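# Shift large case into empty pallet corner beside others

## Task

On the pallet at the -y end of the track, a large case stands next to two smaller ones. Put that large case into the free corner of the pallet that holds the other three cases; those three may be nudged aside to make space. Both smaller cases must finish in their original spots. No case may overhang its pallet edge by more than about a finger's width. A case that lands on the floor may be picked back up, but it has to finish with its lid on top. At the end the robot must have released everything and pulled away, and the arrangement must hold without robot support. cam_pallet_north views the -y end of the track from above and cam_pallet_south the +y end; in both pictures +y runs roughly rightward.

## Robot and tools

ROBOT. Two arms, left_arm and right_arm, ride separate carriages on a single track lying along y at x = 0. left_rail carries left_arm and covers the +y half (position_m 0.6 to 3 m); right_rail carries right_arm on the -y half (-3 to -0.6 m). Each arm base sits at x = 0, y = its carriage position, z = 0.04 m, pointing toward +x. Each tool has four suction cups in two channels: channel a cups at y = -104.5 mm and channel b cups at y = +104.5 mm of the cup frame, both pairs at x = -62 and +62 mm. Cups are 103 mm wide, the group spans 227 x 312 mm, and they point along the cup point's +z.

FRAME. One scene frame fixed to the table: z = 0 is the tabletop, +z up, +x the direction the arms face, +y to their left, y = 0 mid-track. The table starts at x = 0.50 and exists only for y between -0.90 and 0.90; beyond that the floor is at z = -0.53. "left"/"right" are arm names, not image sides.

execute_actions(actions): a list of action objects run one after another. Keys per action:
- rows: up to 15 rows, one per control step (1/30 s). Every row is a single flat list of 16 numbers, each in [-1, 1], covering both arms: left dx, dy, dz, rx, ry, rz, suction_a, suction_b, then the same eight for the right arm. Send all 16 even if one arm is idle.
- dx..rz are an offset, not a pose: the target relative to that cup point's measured pose when the action began (for a call's first action, the last pose a result reported), expressed in the cup point's own axes. Each row is measured from that same start, not from the row before. Scale: 1.0 = 0.6 m for dx/dy/dz and 180 degrees for rx/ry/rz; rx, ry, rz form one rotation vector. So 0.05 = 30 mm.
- suction_a, suction_b: on if above 0.01 (use 1), off at 0; the setting persists, so repeat the current values to keep them. A 0 switches that channel off.
- steps: 1 to 450, default 15, never fewer than the row count. After the last row the arm keeps heading for the final row's target; give long moves enough steps, and if cut short, send the remainder next action rather than relying on drift.
- until: stop the action early once all listed conditions hold, e.g. {"right_rail": {"position_status": ["!=", "moving"]}}; numbers need a comparison (=, !=, <, <=, >, >=). {"all": {"status": "ended"}} waits until nothing reads moving; {"any": ...} until some running motion ends. It does not halt the arms.
- left_rail / right_rail: {"position_m": m} is an absolute place on the track; {"speed_m_s": 0.01 to 1} sets top speed (starts at 1, persists); {"stop": true} alone halts it. Rails accelerate and brake at 2 m/s2 and count as arrived within 0.6 mm. Rows never move a carriage, but a moving carriage shifts its arm's tool with it, so let it arrive before aiming the tool at a scene point. Any out-of-range value or unknown name rejects the whole call.

Each control step the commanded pose is clipped to 100 mm and 16 degrees from the measured pose; damped inverse kinematics then favours position over orientation. Joint speed and acceleration are limited, so an arm may lag its target. For gentle moves, ramp offsets by about 0.01 per row (6 mm per step).

RESULTS. State line per arm: cup point position (m), quaternion wxyz, velocities; printed position can be off, more at long reach. Joint positions/velocities list rail then six joints. "Hand target" is where the controller is heading. Wrist force/torque are in the tool axes, noisy with offsets up to ~10 N, saturating near 200 N. suction_measured_a/b: vacuum 0..1 (sealed on airtight ≥0.83, near 0 unsealed, cardboard leaks lower; settles in ~1.3 s). part_present_a/b: 1 above 0.09, back to 0 below 0.07. position_status: moving, done, stopped, contact_stop (blocked, may roll back), time_out (check for obstruction and resend), stopped_with_arm (its arm was held back; send followable rows, then resend), stopped_for_other_arm (too close to the other arm; move away, wait 30 steps, resend). position_answer taken/not_taken. "pose unreachable" means the clearance check altered or blocked that arm's command; it is stricter while a carriage moves.

GRIPPING. Press both cups of a channel fully onto a smooth flat face; a cup over an edge, hole or nothing kills that whole channel. Each sealed cup pulls ~381 N at reading 0.7. Cups compress up to 21 mm. Vacuum alone can lift a resting object if the tool is still. While part_present is 1 the controller assumes an 11.5 kg load. To release: lower in tiny steps until contact, then in one action switch both channels off and back the tool straight away. A cup sealed on the table pins the tool; switch it off.

zoom_image(camera, region): region [x0, y0, x1, y1] in pixels of that camera's latest image, at most 504 x 504. Cameras: cam_high, cam_low, cam_pallet_north, cam_pallet_south (896x504), cam_left_wrist, cam_right_wrist (504x504).
read_manual(section): only "licences"; no motion.
finished_scene(scene): ends the scene permanently; the goal must hold by then.

AVOID. Any hard contact or pressing between the two arms, including tools, cups, cameras, carriages and anything one tool holds. When passing an object between tools, turn the giver off before the receiver on. Torque fault (joint load limits 686/686/402/99.5/99.5/99.5 N m) or 400 N force fault stops that arm 10 s. Fast or off-centre carrying that shakes a case loose, drops, slams, knocking items out of the work area. Loose objects may get brief random shoves. The simulation keeps running between replies with the last command held.

Each tool is called as name(argument=value, ...), one argument or row to a line, values as JSON.

## Session

execute_actions(
  actions=[],
)

Scene clock: 0.00 s.
left_arm: end_effector_position=(+0.8496, +1.1577, +0.4409) suction_measured_a=0.00 part_present_a=0 suction_measured_b=0.00 part_present_b=0 end_effector_quat_wxyz=(+0.000, -0.001, +1.000, +0.000) end_effector_velocity=(+0.000, -0.000, -0.000) end_effector_angular_velocity=(+0.000, +0.000, -0.000) | right_arm: end_effector_position=(+0.8501, -2.4981, +0.4402) suction_measured_a=0.00 part_present_a=0 suction_measured_b=0.00 part_present_b=0 end_effector_quat_wxyz=(+0.000, -0.000, +1.000, -0.001) end_effector_velocity=(-0.000, +0.000, +0.000) end_effector_angular_velocity=(-0.000, -0.000, +0.000)
Joint positions: left_arm=[ 1.156 -0.238 -1.499  2.092 -2.164 -1.57   1.331] | right_arm=[-2.498 -0.238 -1.498  2.092 -2.165 -1.572  1.332]
Joint velocities: left_arm=[ 0. -0.  0. -0.  0. -0.  0.] | right_arm=[ 0.  0. -0.  0. -0.  0. -0.]
Wrist force (N, on the end effector, along its own x y z axes, offset not removed): no reading
Wrist torque (N m, same axes, about the end effector's origin, offset not removed): no reading
Hand target (left_arm): +0.850, +1.158, +0.441; +0.000, -0.001, +1.000, +0.000
Hand target (right_arm): +0.850, -2.498, +0.440; +0.000, -0.000, +1.000, -0.001
left_rail: position_m=1.156 position_m_goal=1.156 speed_m_s=1.00 position_status=done position_answer=taken refusals=0
right_rail: position_m=-2.498 position_m_goal=-2.498 speed_m_s=1.00 position_status=done position_answer=taken refusals=0

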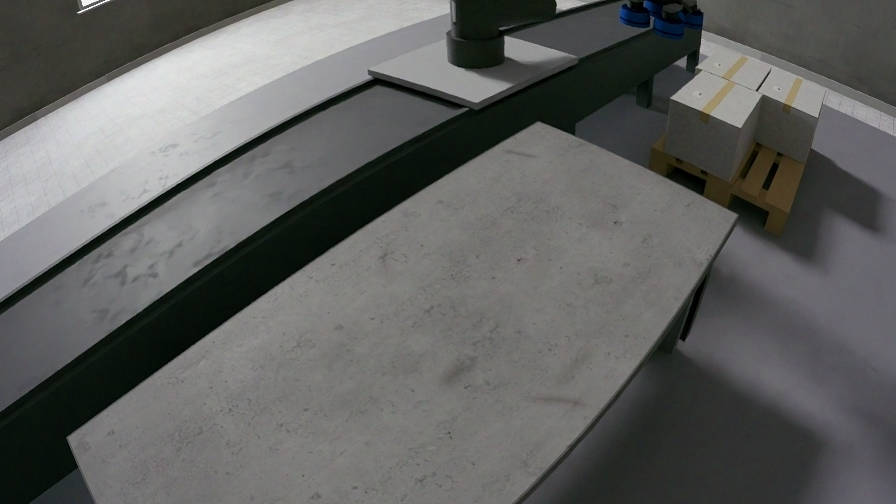

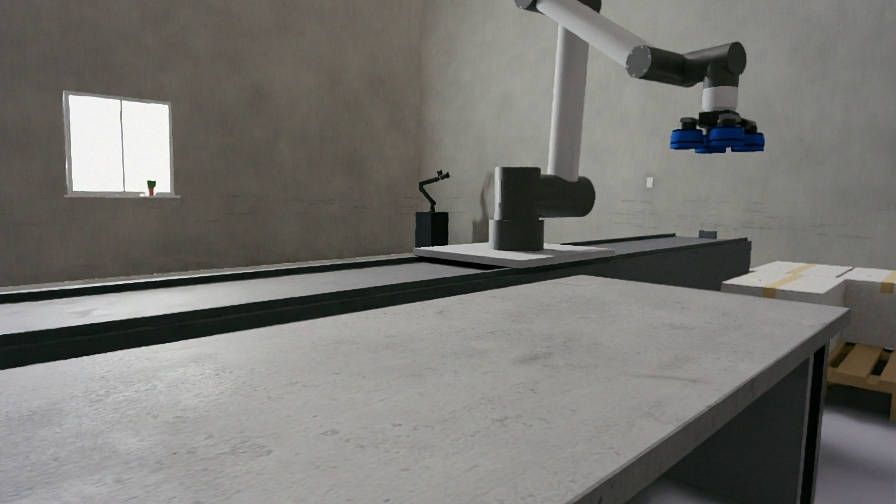

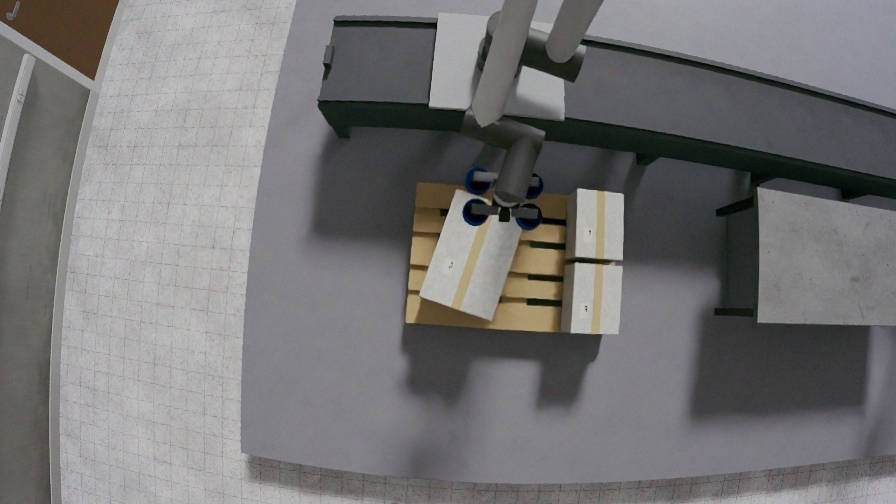

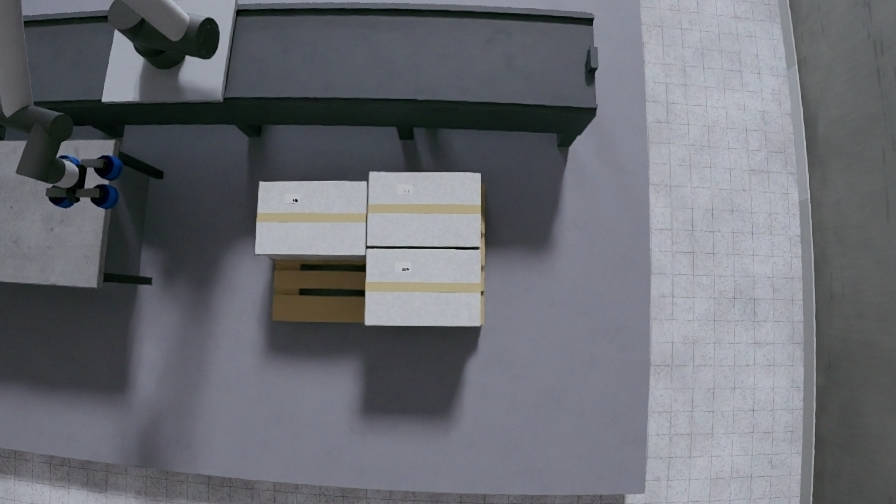

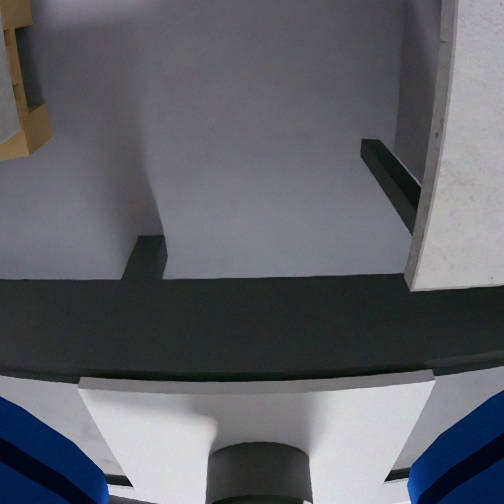

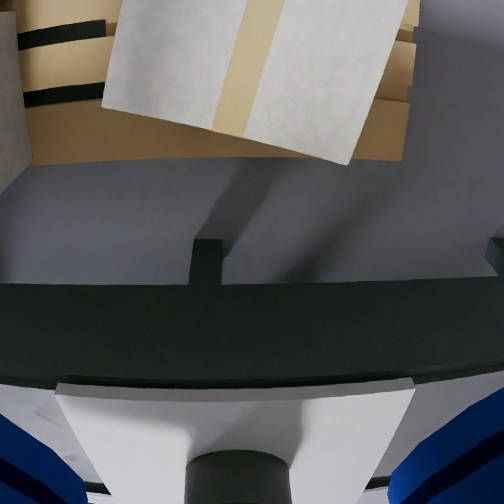

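execute_actions(
  actions=[
    {"rows":[[-0.6,0,0,0,0,0,0,0,-0.5,-0.15,0,0,0,0,0,0]],"steps":75},
    {"left_rail":{"position_m":1.9},"steps":90,"until":{"all":{"status":"ended"}}},
  ],
)

Scene clock: 4.13 s.
left_arm: end_effector_position=(+1.2096, +1.9015, +0.4414) suction_measured_a=0.00 part_present_a=0 suction_measured_b=0.00 part_present_b=0 end_effector_quat_wxyz=(+0.000, -0.001, +1.000, +0.000) end_effector_velocity=(+0.000, -0.002, -0.000) end_effector_angular_velocity=(+0.000, +0.000, -0.001) | right_arm: end_effector_position=(+1.1501, -2.5880, +0.4402) suction_measured_a=0.00 part_present_a=0 suction_measured_b=0.00 part_present_b=0 end_effector_quat_wxyz=(+0.000, -0.000, +1.000, -0.001) end_effector_velocity=(-0.000, +0.000, +0.000) end_effector_angular_velocity=(-0.000, -0.000, +0.000)
Joint positions: left_arm=[ 1.9   -0.166 -1.115  1.571 -2.027 -1.57   1.402] | right_arm=[-2.498 -0.253 -1.174  1.663 -2.061 -1.572  1.317]
Joint velocities: left_arm=[ 0.    -0.001  0.    -0.     0.    -0.    -0.   ] | right_arm=[ 0.  0. -0.  0. -0. -0.  0.]
Wrist force (N, on the end effector, along its own x y z axes, offset not removed): left_arm=[-4.2 4.3 -0.5] | right_arm=[1.3 1.2 -4.4]
Wrist torque (N m, same axes, about the end effector's origin, offset not removed): left_arm=[0.40 0.73 -0.64] | right_arm=[0.26 0.21 -0.47]
Hand target (left_arm): +1.210, +1.901, +0.441; +0.000, -0.001, +1.000, +0.000
Hand target (right_arm): +1.150, -2.588, +0.440; +0.000, -0.000, +1.000, -0.001
Off the commanded pose (left_arm): 0.000 m, 0 deg.
Off the commanded pose (right_arm): 0.000 m, 0 deg.
left_rail: position_m=1.900 position_m_goal=1.900 speed_m_s=1.00 position_status=done position_answer=taken refusals=0
right_rail: position_m=-2.498 position_m_goal=-2.498 speed_m_s=1.00 position_status=done position_answer=taken refusals=0

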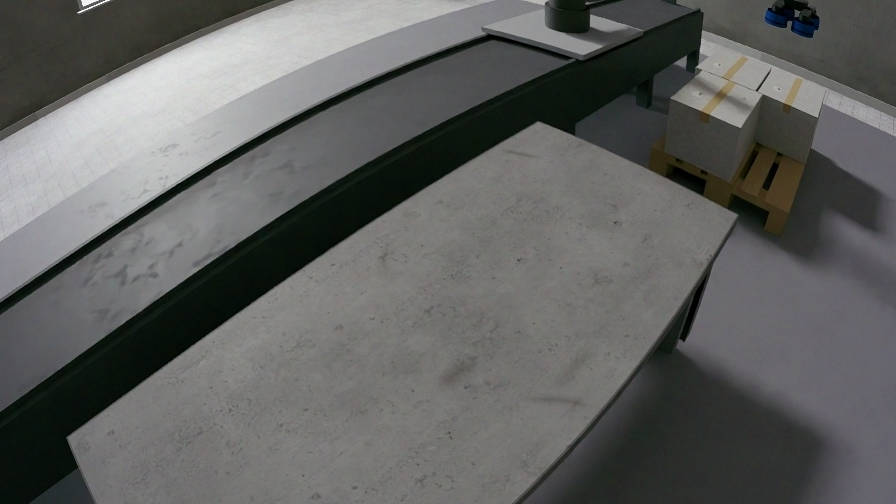

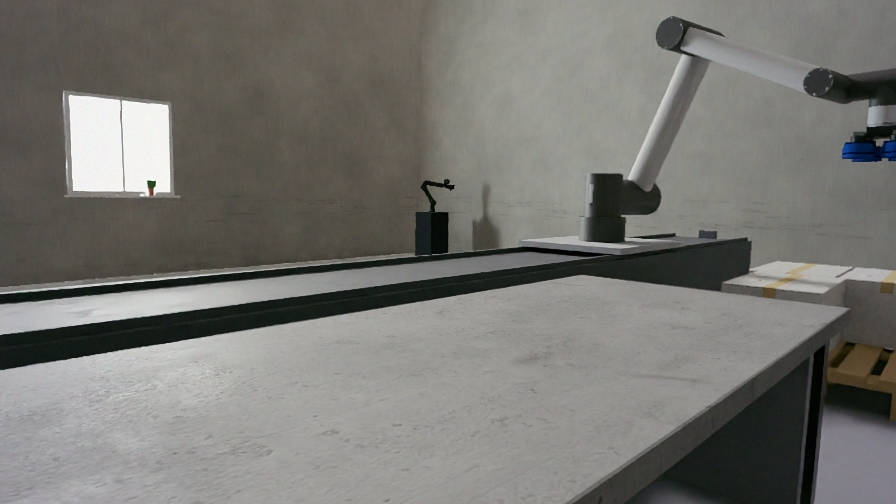

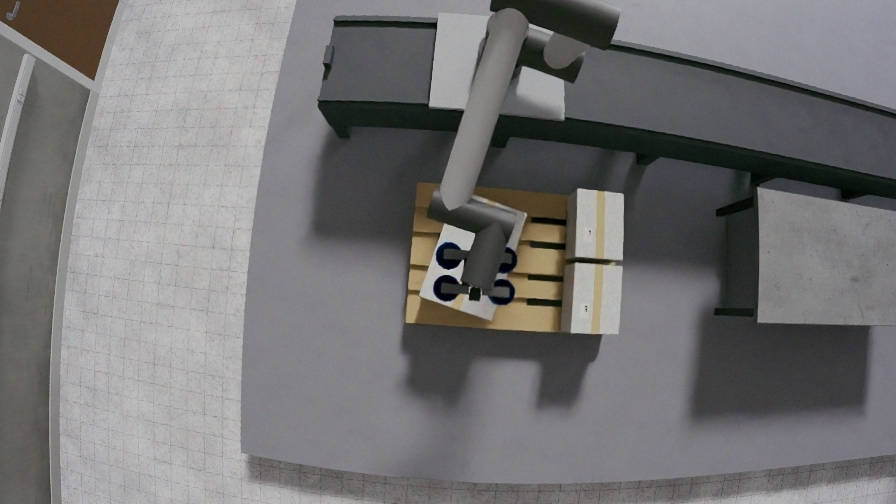

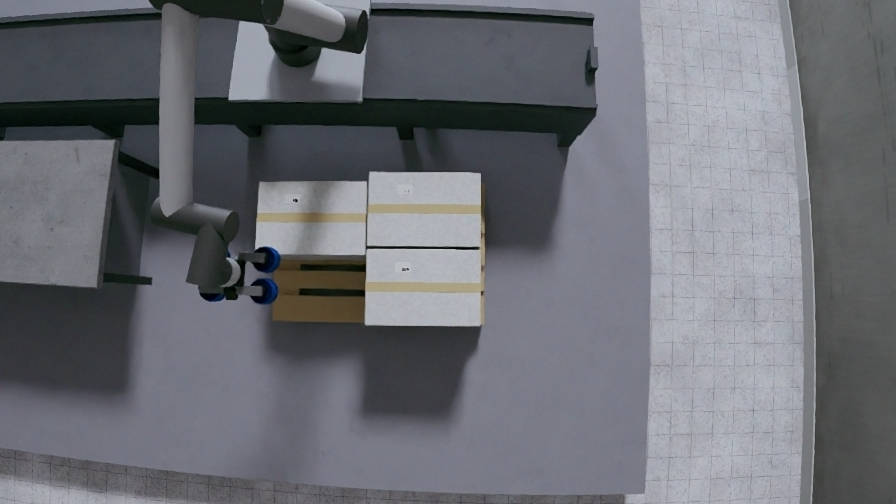

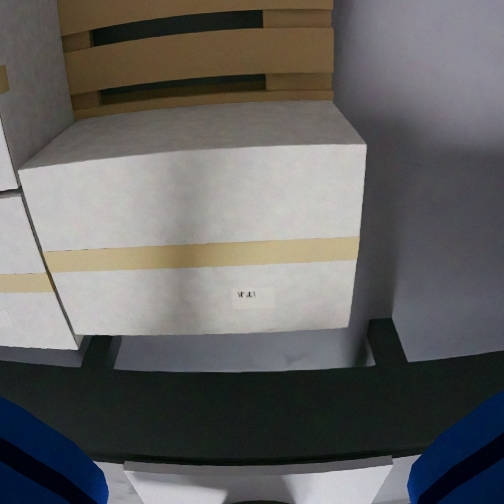

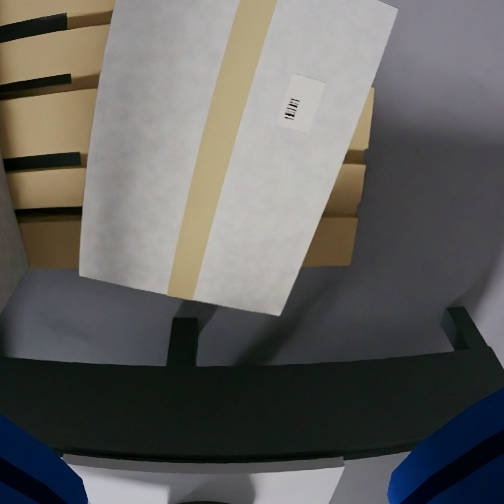

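execute_actions(
  actions=[
    {"rows":[[0,0,0.4,0,0,0,0,0,0.27,0.01,0.6,0,0,0.09,0,0]],"steps":75},
  ],
)

zoom_image(
  camera="cam_pallet_north",
  region=[380,150,660,350],
)

Scene clock: 6.93 s.
left_arm: end_effector_position=(+1.2099, +1.9014, +0.2013) suction_measured_a=0.00 part_present_a=0 suction_measured_b=0.00 part_present_b=0 end_effector_quat_wxyz=(+0.000, -0.001, +1.000, +0.000) end_effector_velocity=(+0.000, +0.000, +0.000) end_effector_angular_velocity=(-0.000, -0.000, -0.000) | right_arm: end_effector_position=(+0.9881, -2.5821, +0.0802) suction_measured_a=0.00 part_present_a=0 suction_measured_b=0.00 part_present_b=0 end_effector_quat_wxyz=(+0.000, +0.141, +0.990, -0.001) end_effector_velocity=(-0.000, +0.000, -0.000) end_effector_angular_velocity=(+0.000, +0.000, -0.000)
Joint positions: left_arm=[ 1.9   -0.166 -0.958  1.699 -2.312 -1.57   1.402] | right_arm=[-2.498 -0.289 -1.009  2.075 -2.637 -1.572  1.564]
Joint velocities: left_arm=[ 0.  0. -0.  0. -0. -0.  0.] | right_arm=[ 0.  0.  0. -0.  0. -0.  0.]
Wrist force (N, on the end effector, along its own x y z axes, offset not removed): left_arm=[-5.4 3.8 -3.1] | right_arm=[1.2 7.4 -5.5]
Wrist torque (N m, same axes, about the end effector's origin, offset not removed): left_arm=[0.24 0.75 -0.62] | right_arm=[1.09 0.24 -0.52]
Hand target (left_arm): +1.210, +1.902, +0.201; +0.000, -0.001, +1.000, +0.000
Hand target (right_arm): +0.988, -2.582, +0.080; +0.000, +0.141, +0.990, -0.001
Off the commanded pose (left_arm): 0.000 m, 0 deg.
Off the commanded pose (right_arm): 0.001 m, 0 deg.
left_rail: position_m=1.900 position_m_goal=1.900 speed_m_s=1.00 position_status=done position_answer=taken refusals=0
right_rail: position_m=-2.498 position_m_goal=-2.498 speed_m_s=1.00 position_status=done position_answer=taken refusals=0

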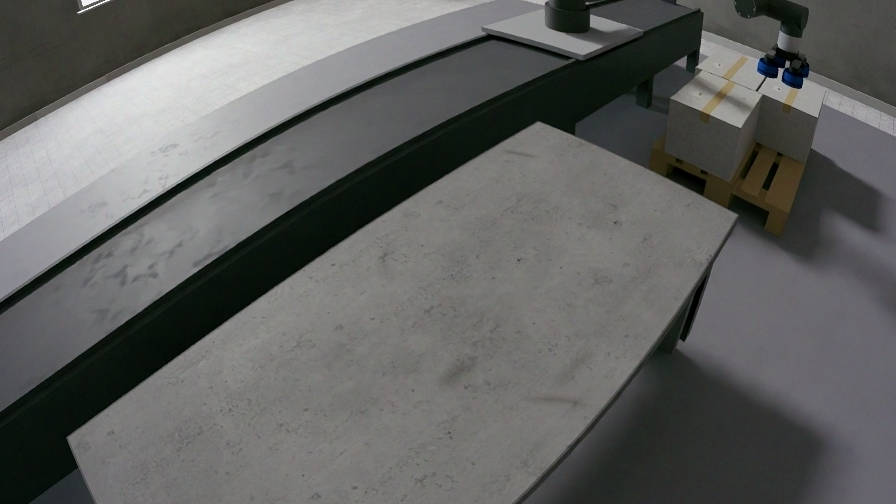

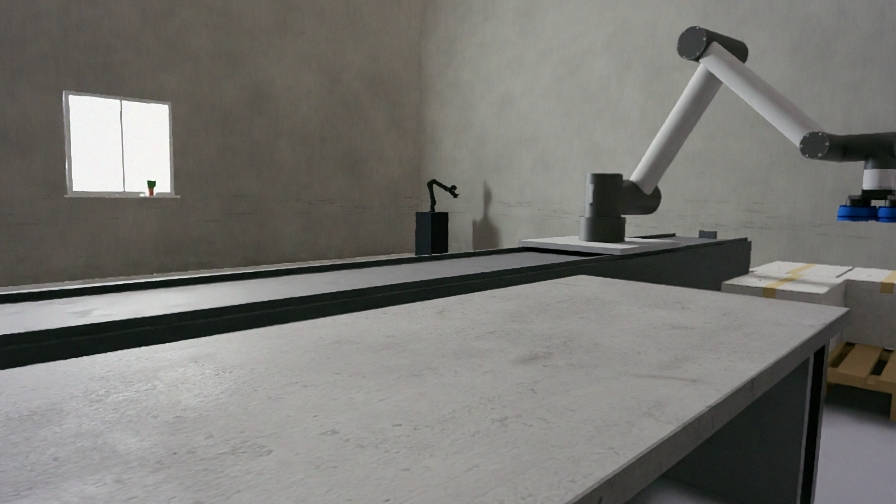

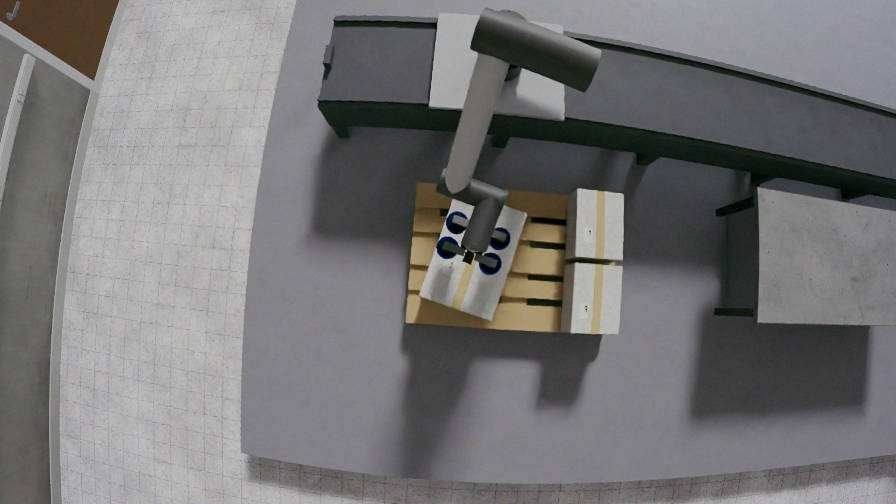

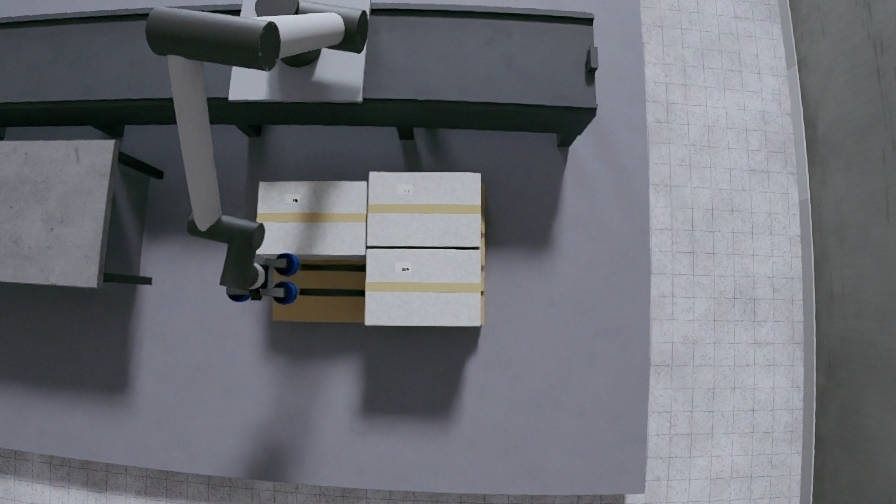

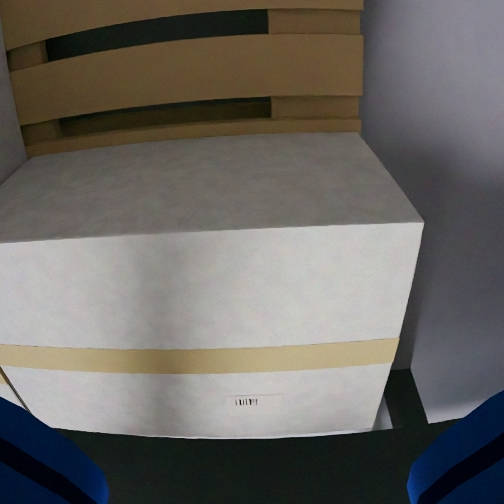

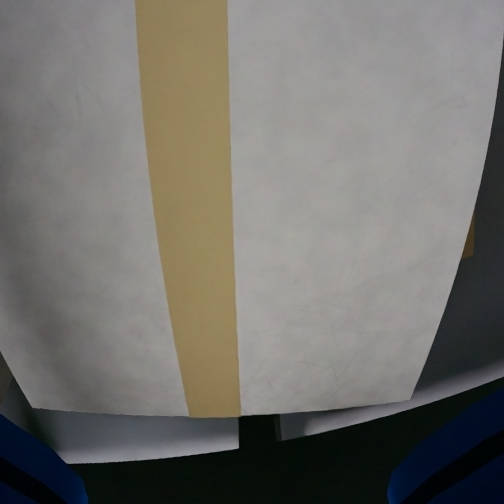

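Region (380, 150, 660, 350) of cam_pallet_north's 896x504 image, scaled by 1.800, with more detail than that image has; it fills the top 360 rows of this view, and the rest is white.

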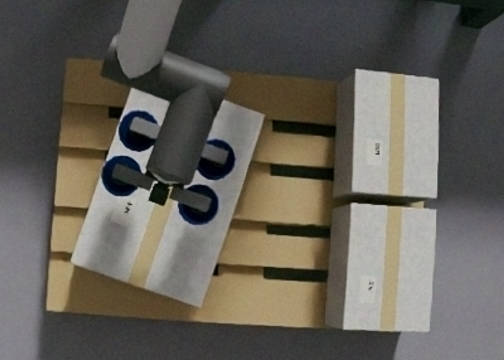

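execute_actions(
  actions=[
    {"rows":[[0.6,0.05,0.25,0,0,0.5,0,0,-0.06,0.05,0.17,0,0,0,0,0]],"steps":80},
  ],
)

zoom_image(
  camera="cam_pallet_north",
  region=[380,150,660,350],
)

zoom_image(
  camera="cam_pallet_south",
  region=[230,150,510,350],
)

Scene clock: 9.80 s.
left_arm: end_effector_position=(+0.8501, +1.9310, +0.0509) suction_measured_a=0.00 part_present_a=0 suction_measured_b=0.00 part_present_b=0 end_effector_quat_wxyz=(-0.000, +0.706, +0.708, +0.000) end_effector_velocity=(-0.000, +0.000, +0.000) end_effector_angular_velocity=(-0.000, -0.000, +0.000) | right_arm: end_effector_position=(+1.0310, -2.5633, -0.0218) suction_measured_a=0.00 part_present_a=0 suction_measured_b=0.00 part_present_b=0 end_effector_quat_wxyz=(+0.000, +0.141, +0.990, -0.001) end_effector_velocity=(+0.000, -0.000, +0.000) end_effector_angular_velocity=(-0.000, -0.000, -0.000)
Joint positions: left_arm=[ 1.9   -0.202 -1.056  2.287 -2.803 -1.57   2.937] | right_arm=[-2.498 -0.259 -0.865  2.019 -2.725 -1.572  1.594]
Joint velocities: left_arm=[ 0.  0. -0.  0. -0.  0.  0.] | right_arm=[ 0.  0.  0. -0.  0. -0.  0.]
Wrist force (N, on the end effector, along its own x y z axes, offset not removed): left_arm=[-5.9 2.1 -2.2] | right_arm=[0.0 2.5 -6.3]
Wrist torque (N m, same axes, about the end effector's origin, offset not removed): left_arm=[-0.04 0.95 -0.68] | right_arm=[0.43 0.50 -0.44]
Hand target (left_arm): +0.850, +1.931, +0.051; -0.000, +0.706, +0.708, +0.000
Hand target (right_arm): +1.031, -2.563, -0.022; +0.000, +0.141, +0.990, -0.001
Off the commanded pose (left_arm): 0.001 m, 0 deg.
Off the commanded pose (right_arm): 0.000 m, 0 deg.
left_rail: position_m=1.900 position_m_goal=1.900 speed_m_s=1.00 position_status=done position_answer=taken refusals=0
right_rail: position_m=-2.498 position_m_goal=-2.498 speed_m_s=1.00 position_status=done position_answer=taken refusals=0

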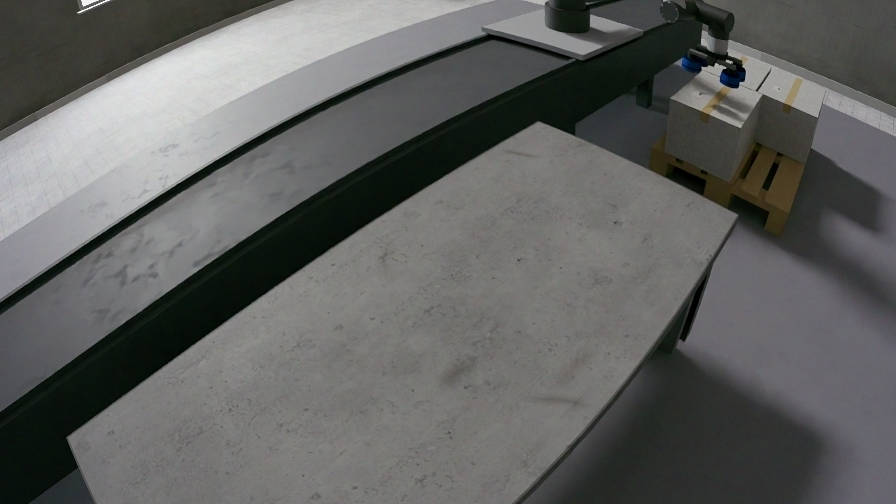

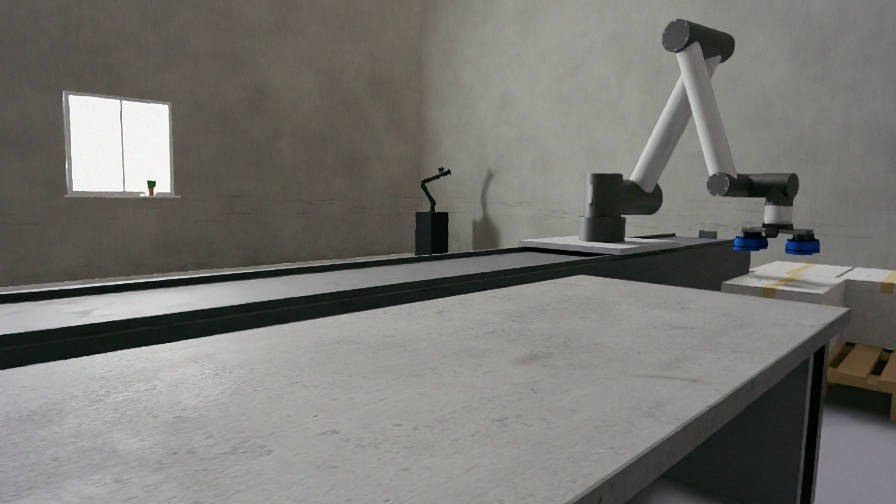

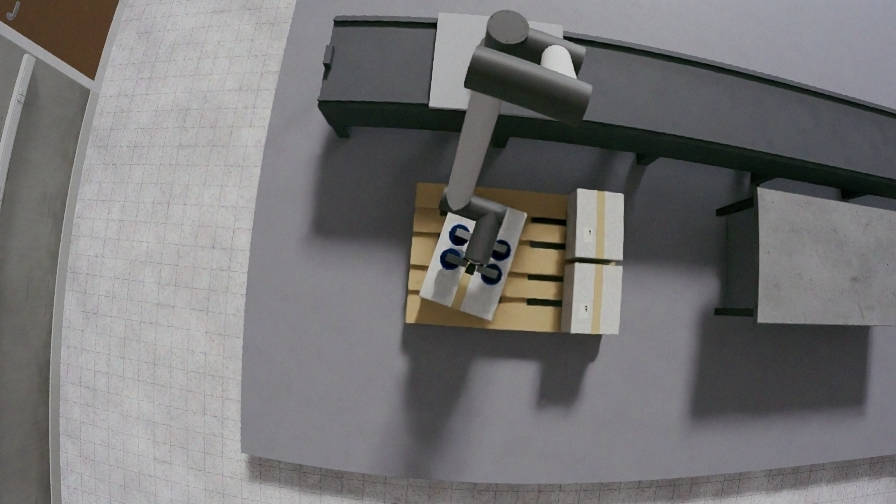

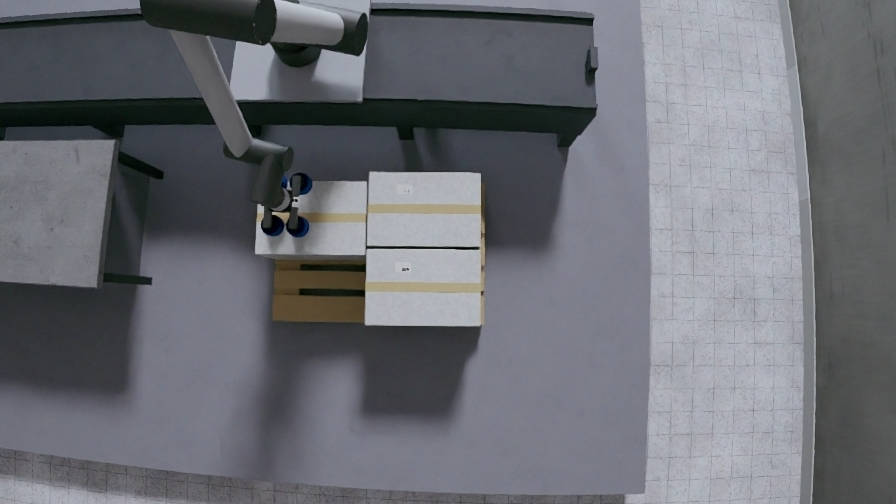

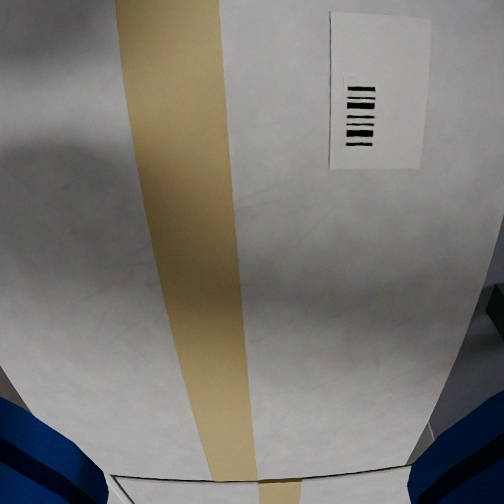

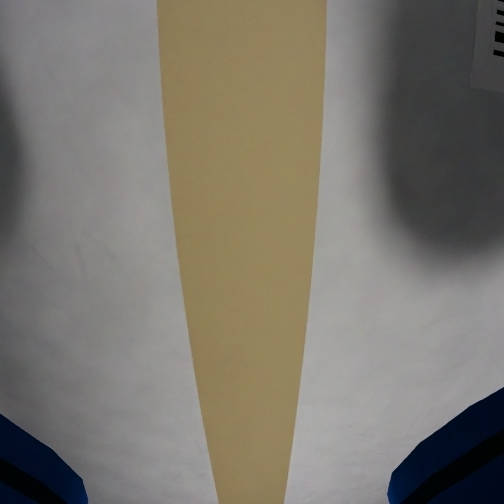

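Region (380, 150, 660, 350) of cam_pallet_north's 896x504 image, scaled by 1.800, with more detail than that image has; it fills the top 360 rows of this view, and the rest is white.

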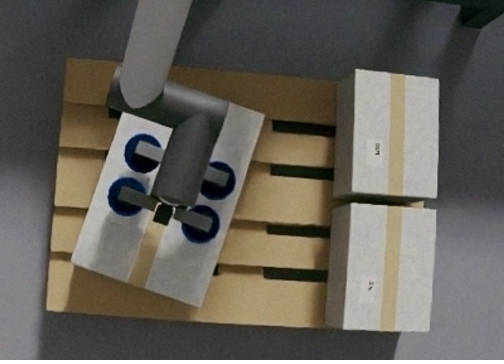

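Region (230, 150, 510, 350) of cam_pallet_south's 896x504 image, scaled by 1.800, with more detail than that image has; it fills the top 360 rows of this view, and the rest is white.

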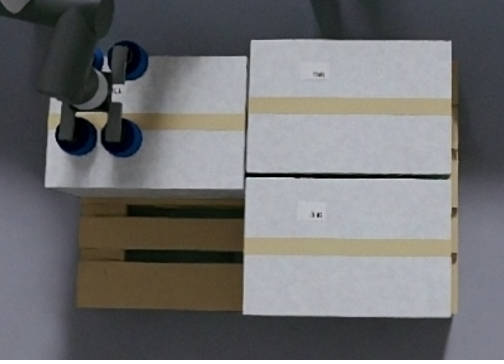

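execute_actions(
  actions=[
    {"rows":[[0.1,0.055,0.12,0,0,0,0,0,0,0,0.02,0,0,0,1,1],[0.1,0.055,0.12,0,0,0,0,0,0,0,0.04,0,0,0,1,1],[0.1,0.055,0.12,0,0,0,0,0,0,0,0.06,0,0,0,1,1],[0.1,0.055,0.12,0,0,0,0,0,0,0,0.075,0,0,0,1,1]],"steps":45},
  ],
)

Scene clock: 11.47 s.
left_arm: end_effector_position=(+0.8831, +1.9910, -0.0211) suction_measured_a=0.00 part_present_a=0 suction_measured_b=0.00 part_present_b=0 end_effector_quat_wxyz=(-0.000, +0.706, +0.708, +0.000) end_effector_velocity=(-0.000, +0.000, -0.000) end_effector_angular_velocity=(-0.000, +0.000, +0.000) | right_arm: end_effector_position=(+1.0310, -2.5633, -0.0668) suction_measured_a=0.00 part_present_a=0 suction_measured_b=0.00 part_present_b=0 end_effector_quat_wxyz=(+0.000, +0.141, +0.990, -0.001) end_effector_velocity=(-0.000, +0.000, -0.000) end_effector_angular_velocity=(+0.000, +0.000, -0.000)
Joint positions: left_arm=[ 1.9   -0.126 -0.935  2.237 -2.874 -1.57   3.013] | right_arm=[-2.498 -0.259 -0.812  2.017 -2.776 -1.572  1.594]
Joint velocities: left_arm=[ 0.  0.  0. -0. -0. -0.  0.] | right_arm=[ 0. -0.  0. -0. -0.  0.  0.]
Wrist force (N, on the end effector, along its own x y z axes, offset not removed): left_arm=[-5.2 3.2 -1.0] | right_arm=[1.0 6.1 -5.8]
Wrist torque (N m, same axes, about the end effector's origin, offset not removed): left_arm=[0.23 0.98 -0.55] | right_arm=[0.90 0.31 -0.40]
Hand target (left_arm): +0.883, +1.991, -0.021; -0.000, +0.706, +0.708, +0.000
Hand target (right_arm): +1.031, -2.563, -0.067; +0.000, +0.141, +0.990, -0.001
Off the commanded pose (left_arm): 0.000 m, 0 deg.
Off the commanded pose (right_arm): 0.000 m, 0 deg.
left_rail: position_m=1.900 position_m_goal=1.900 speed_m_s=1.00 position_status=done position_answer=taken refusals=0
right_rail: position_m=-2.498 position_m_goal=-2.498 speed_m_s=1.00 position_status=done position_answer=taken refusals=0

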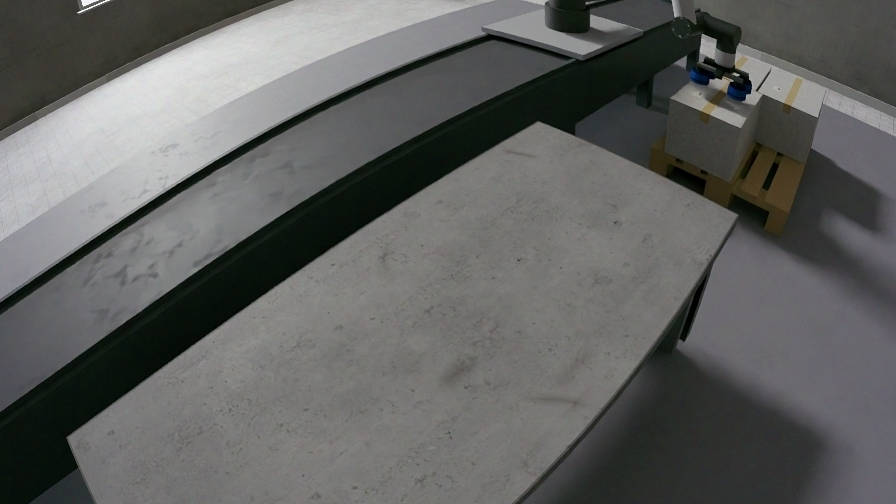

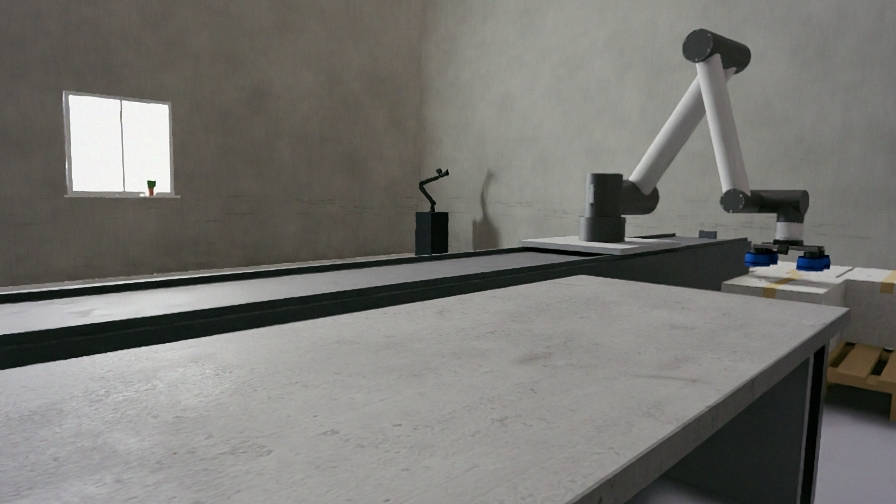

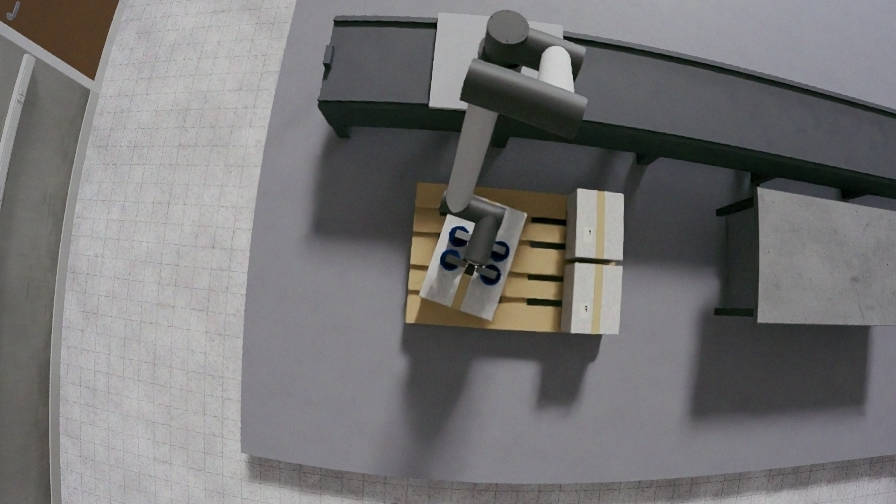

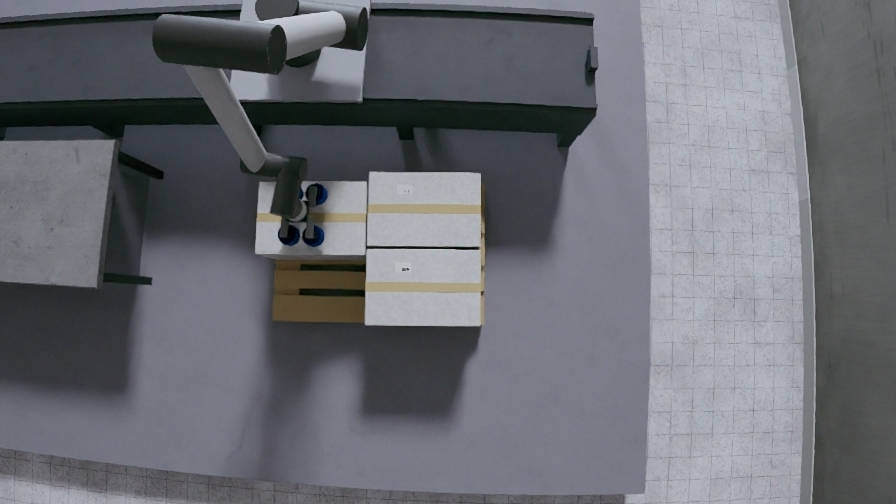

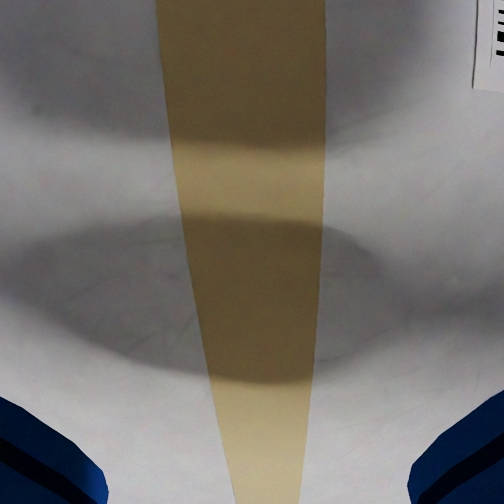

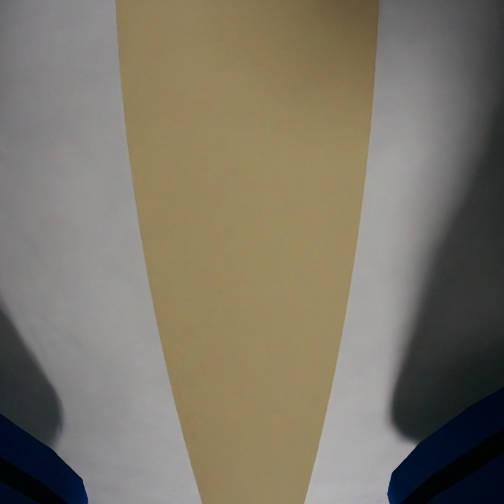

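execute_actions(
  actions=[
    {"rows":[[0,0,0.03,0,0,0,1,1,0,0,0.01,0,0,0,1,1],[0,0,0.06,0,0,0,1,1,0,0,0.02,0,0,0,1,1],[0,0,0.08,0,0,0,1,1,0,0,0.03,0,0,0,1,1]],"steps":15},
    {"rows":[[0,0,0.01,0,0,0,1,1,0,0,0,0,0,0,1,1],[0,0,0.02,0,0,0,1,1,0,0,0.005,0,0,0,1,1],[0,0,0.03,0,0,0,1,1,0,0,0.01,0,0,0,1,1]],"steps":45},
  ],
)

Scene clock: 13.63 s.
left_arm: end_effector_position=(+0.8831, +1.9911, -0.0866) suction_measured_a=0.90 part_present_a=1 suction_measured_b=0.90 part_present_b=1 end_effector_quat_wxyz=(-0.000, +0.706, +0.708, +0.000) end_effector_velocity=(-0.000, +0.000, -0.000) end_effector_angular_velocity=(+0.000, +0.000, +0.000) | right_arm: end_effector_position=(+1.0313, -2.5634, -0.0905) suction_measured_a=0.96 part_present_a=1 suction_measured_b=0.96 part_present_b=1 end_effector_quat_wxyz=(+0.000, +0.141, +0.990, -0.001) end_effector_velocity=(-0.000, -0.000, -0.000) end_effector_angular_velocity=(+0.000, +0.000, -0.000)
Joint positions: left_arm=[ 1.9   -0.126 -0.841  2.232 -2.962 -1.57   3.013] | right_arm=[-2.498 -0.259 -0.783  2.014 -2.802 -1.572  1.594]
Joint velocities: left_arm=[ 0. -0.  0.  0.  0.  0. -0.] | right_arm=[ 0. -0.  0. -0.  0.  0. -0.]
Wrist force (N, on the end effector, along its own x y z axes, offset not removed): left_arm=[-6.4 6.1 30.1] | right_arm=[2.5 3.3 12.8]
Wrist torque (N m, same axes, about the end effector's origin, offset not removed): left_arm=[1.76 -7.51 -0.63] | right_arm=[-0.24 -8.63 -0.41]
Hand target (left_arm): +0.883, +1.991, -0.087; -0.000, +0.706, +0.708, +0.000
Hand target (right_arm): +1.031, -2.563, -0.091; +0.000, +0.141, +0.990, -0.001
Off the commanded pose (left_arm): 0.000 m, 0 deg.
Off the commanded pose (right_arm): 0.000 m, 0 deg.
left_rail: position_m=1.900 position_m_goal=1.900 speed_m_s=1.00 position_status=done position_answer=taken refusals=0
right_rail: position_m=-2.498 position_m_goal=-2.498 speed_m_s=1.00 position_status=done position_answer=taken refusals=0

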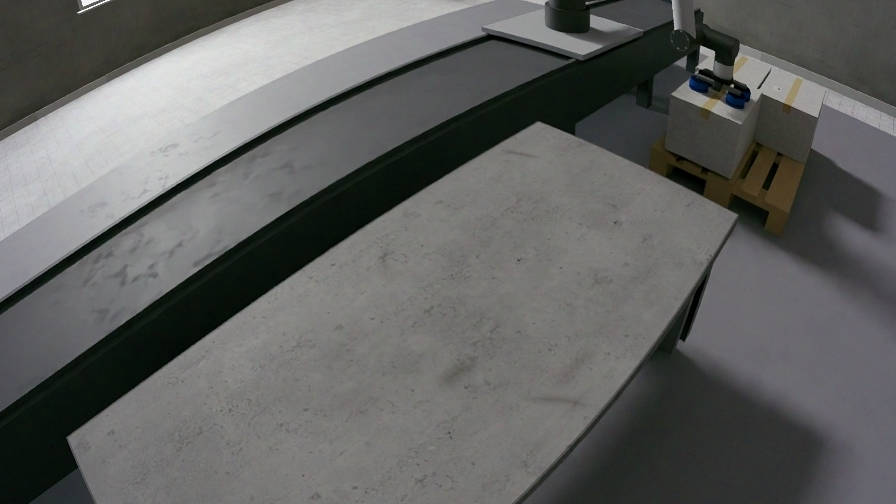

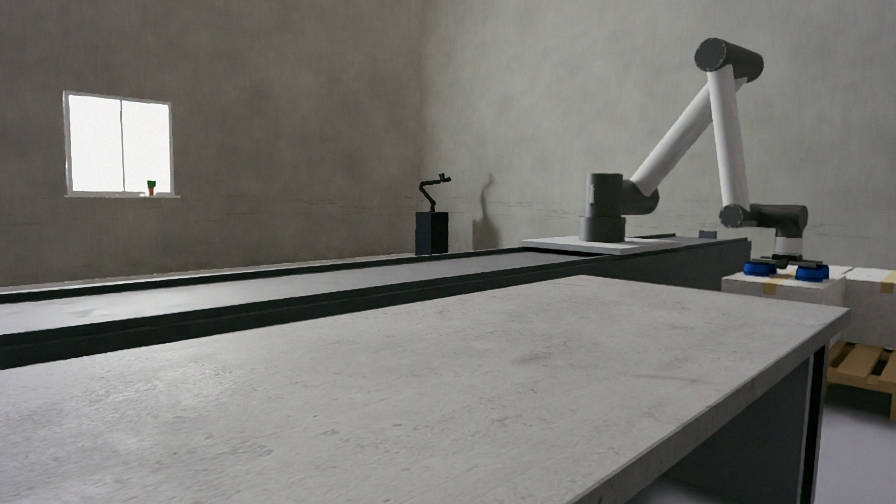

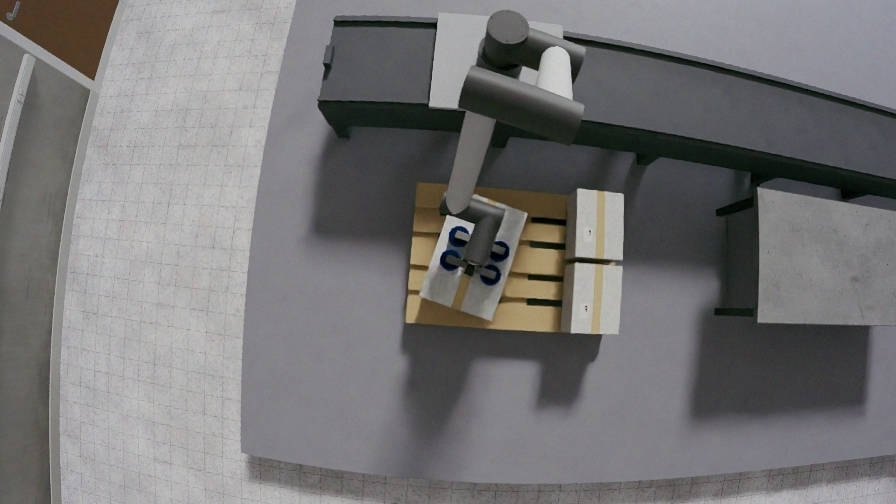

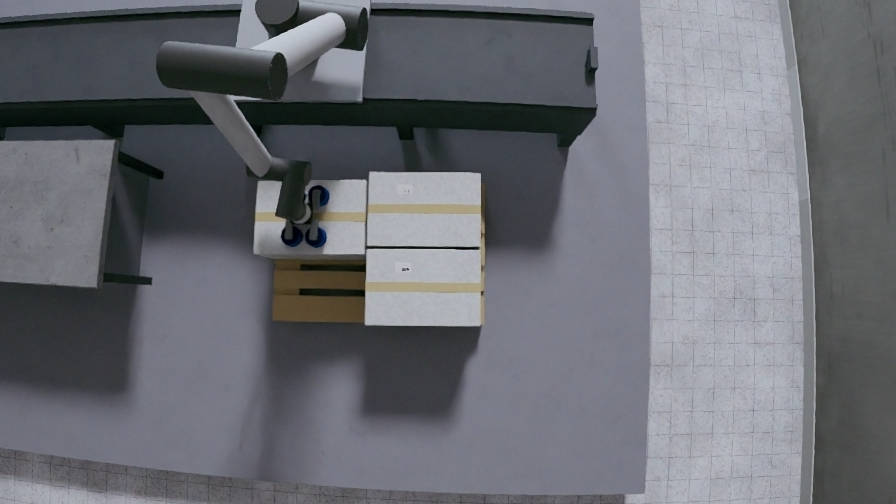

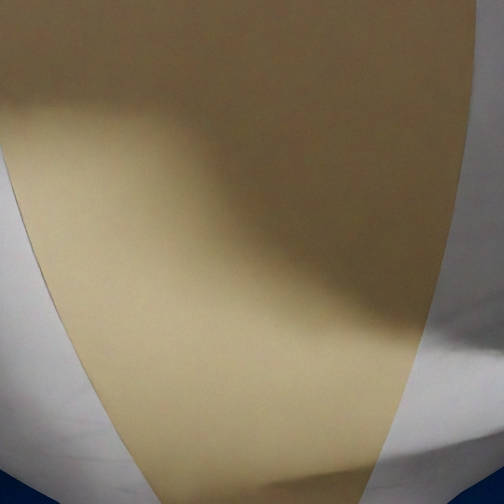

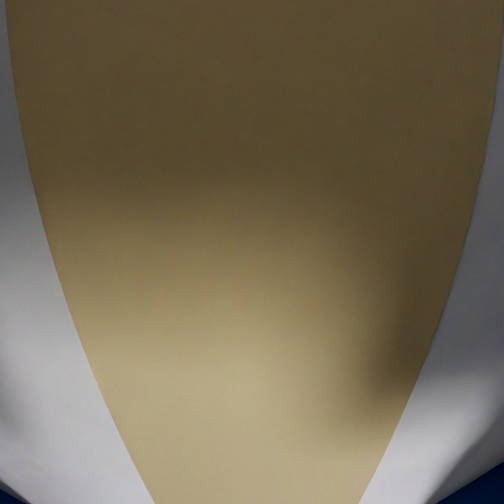

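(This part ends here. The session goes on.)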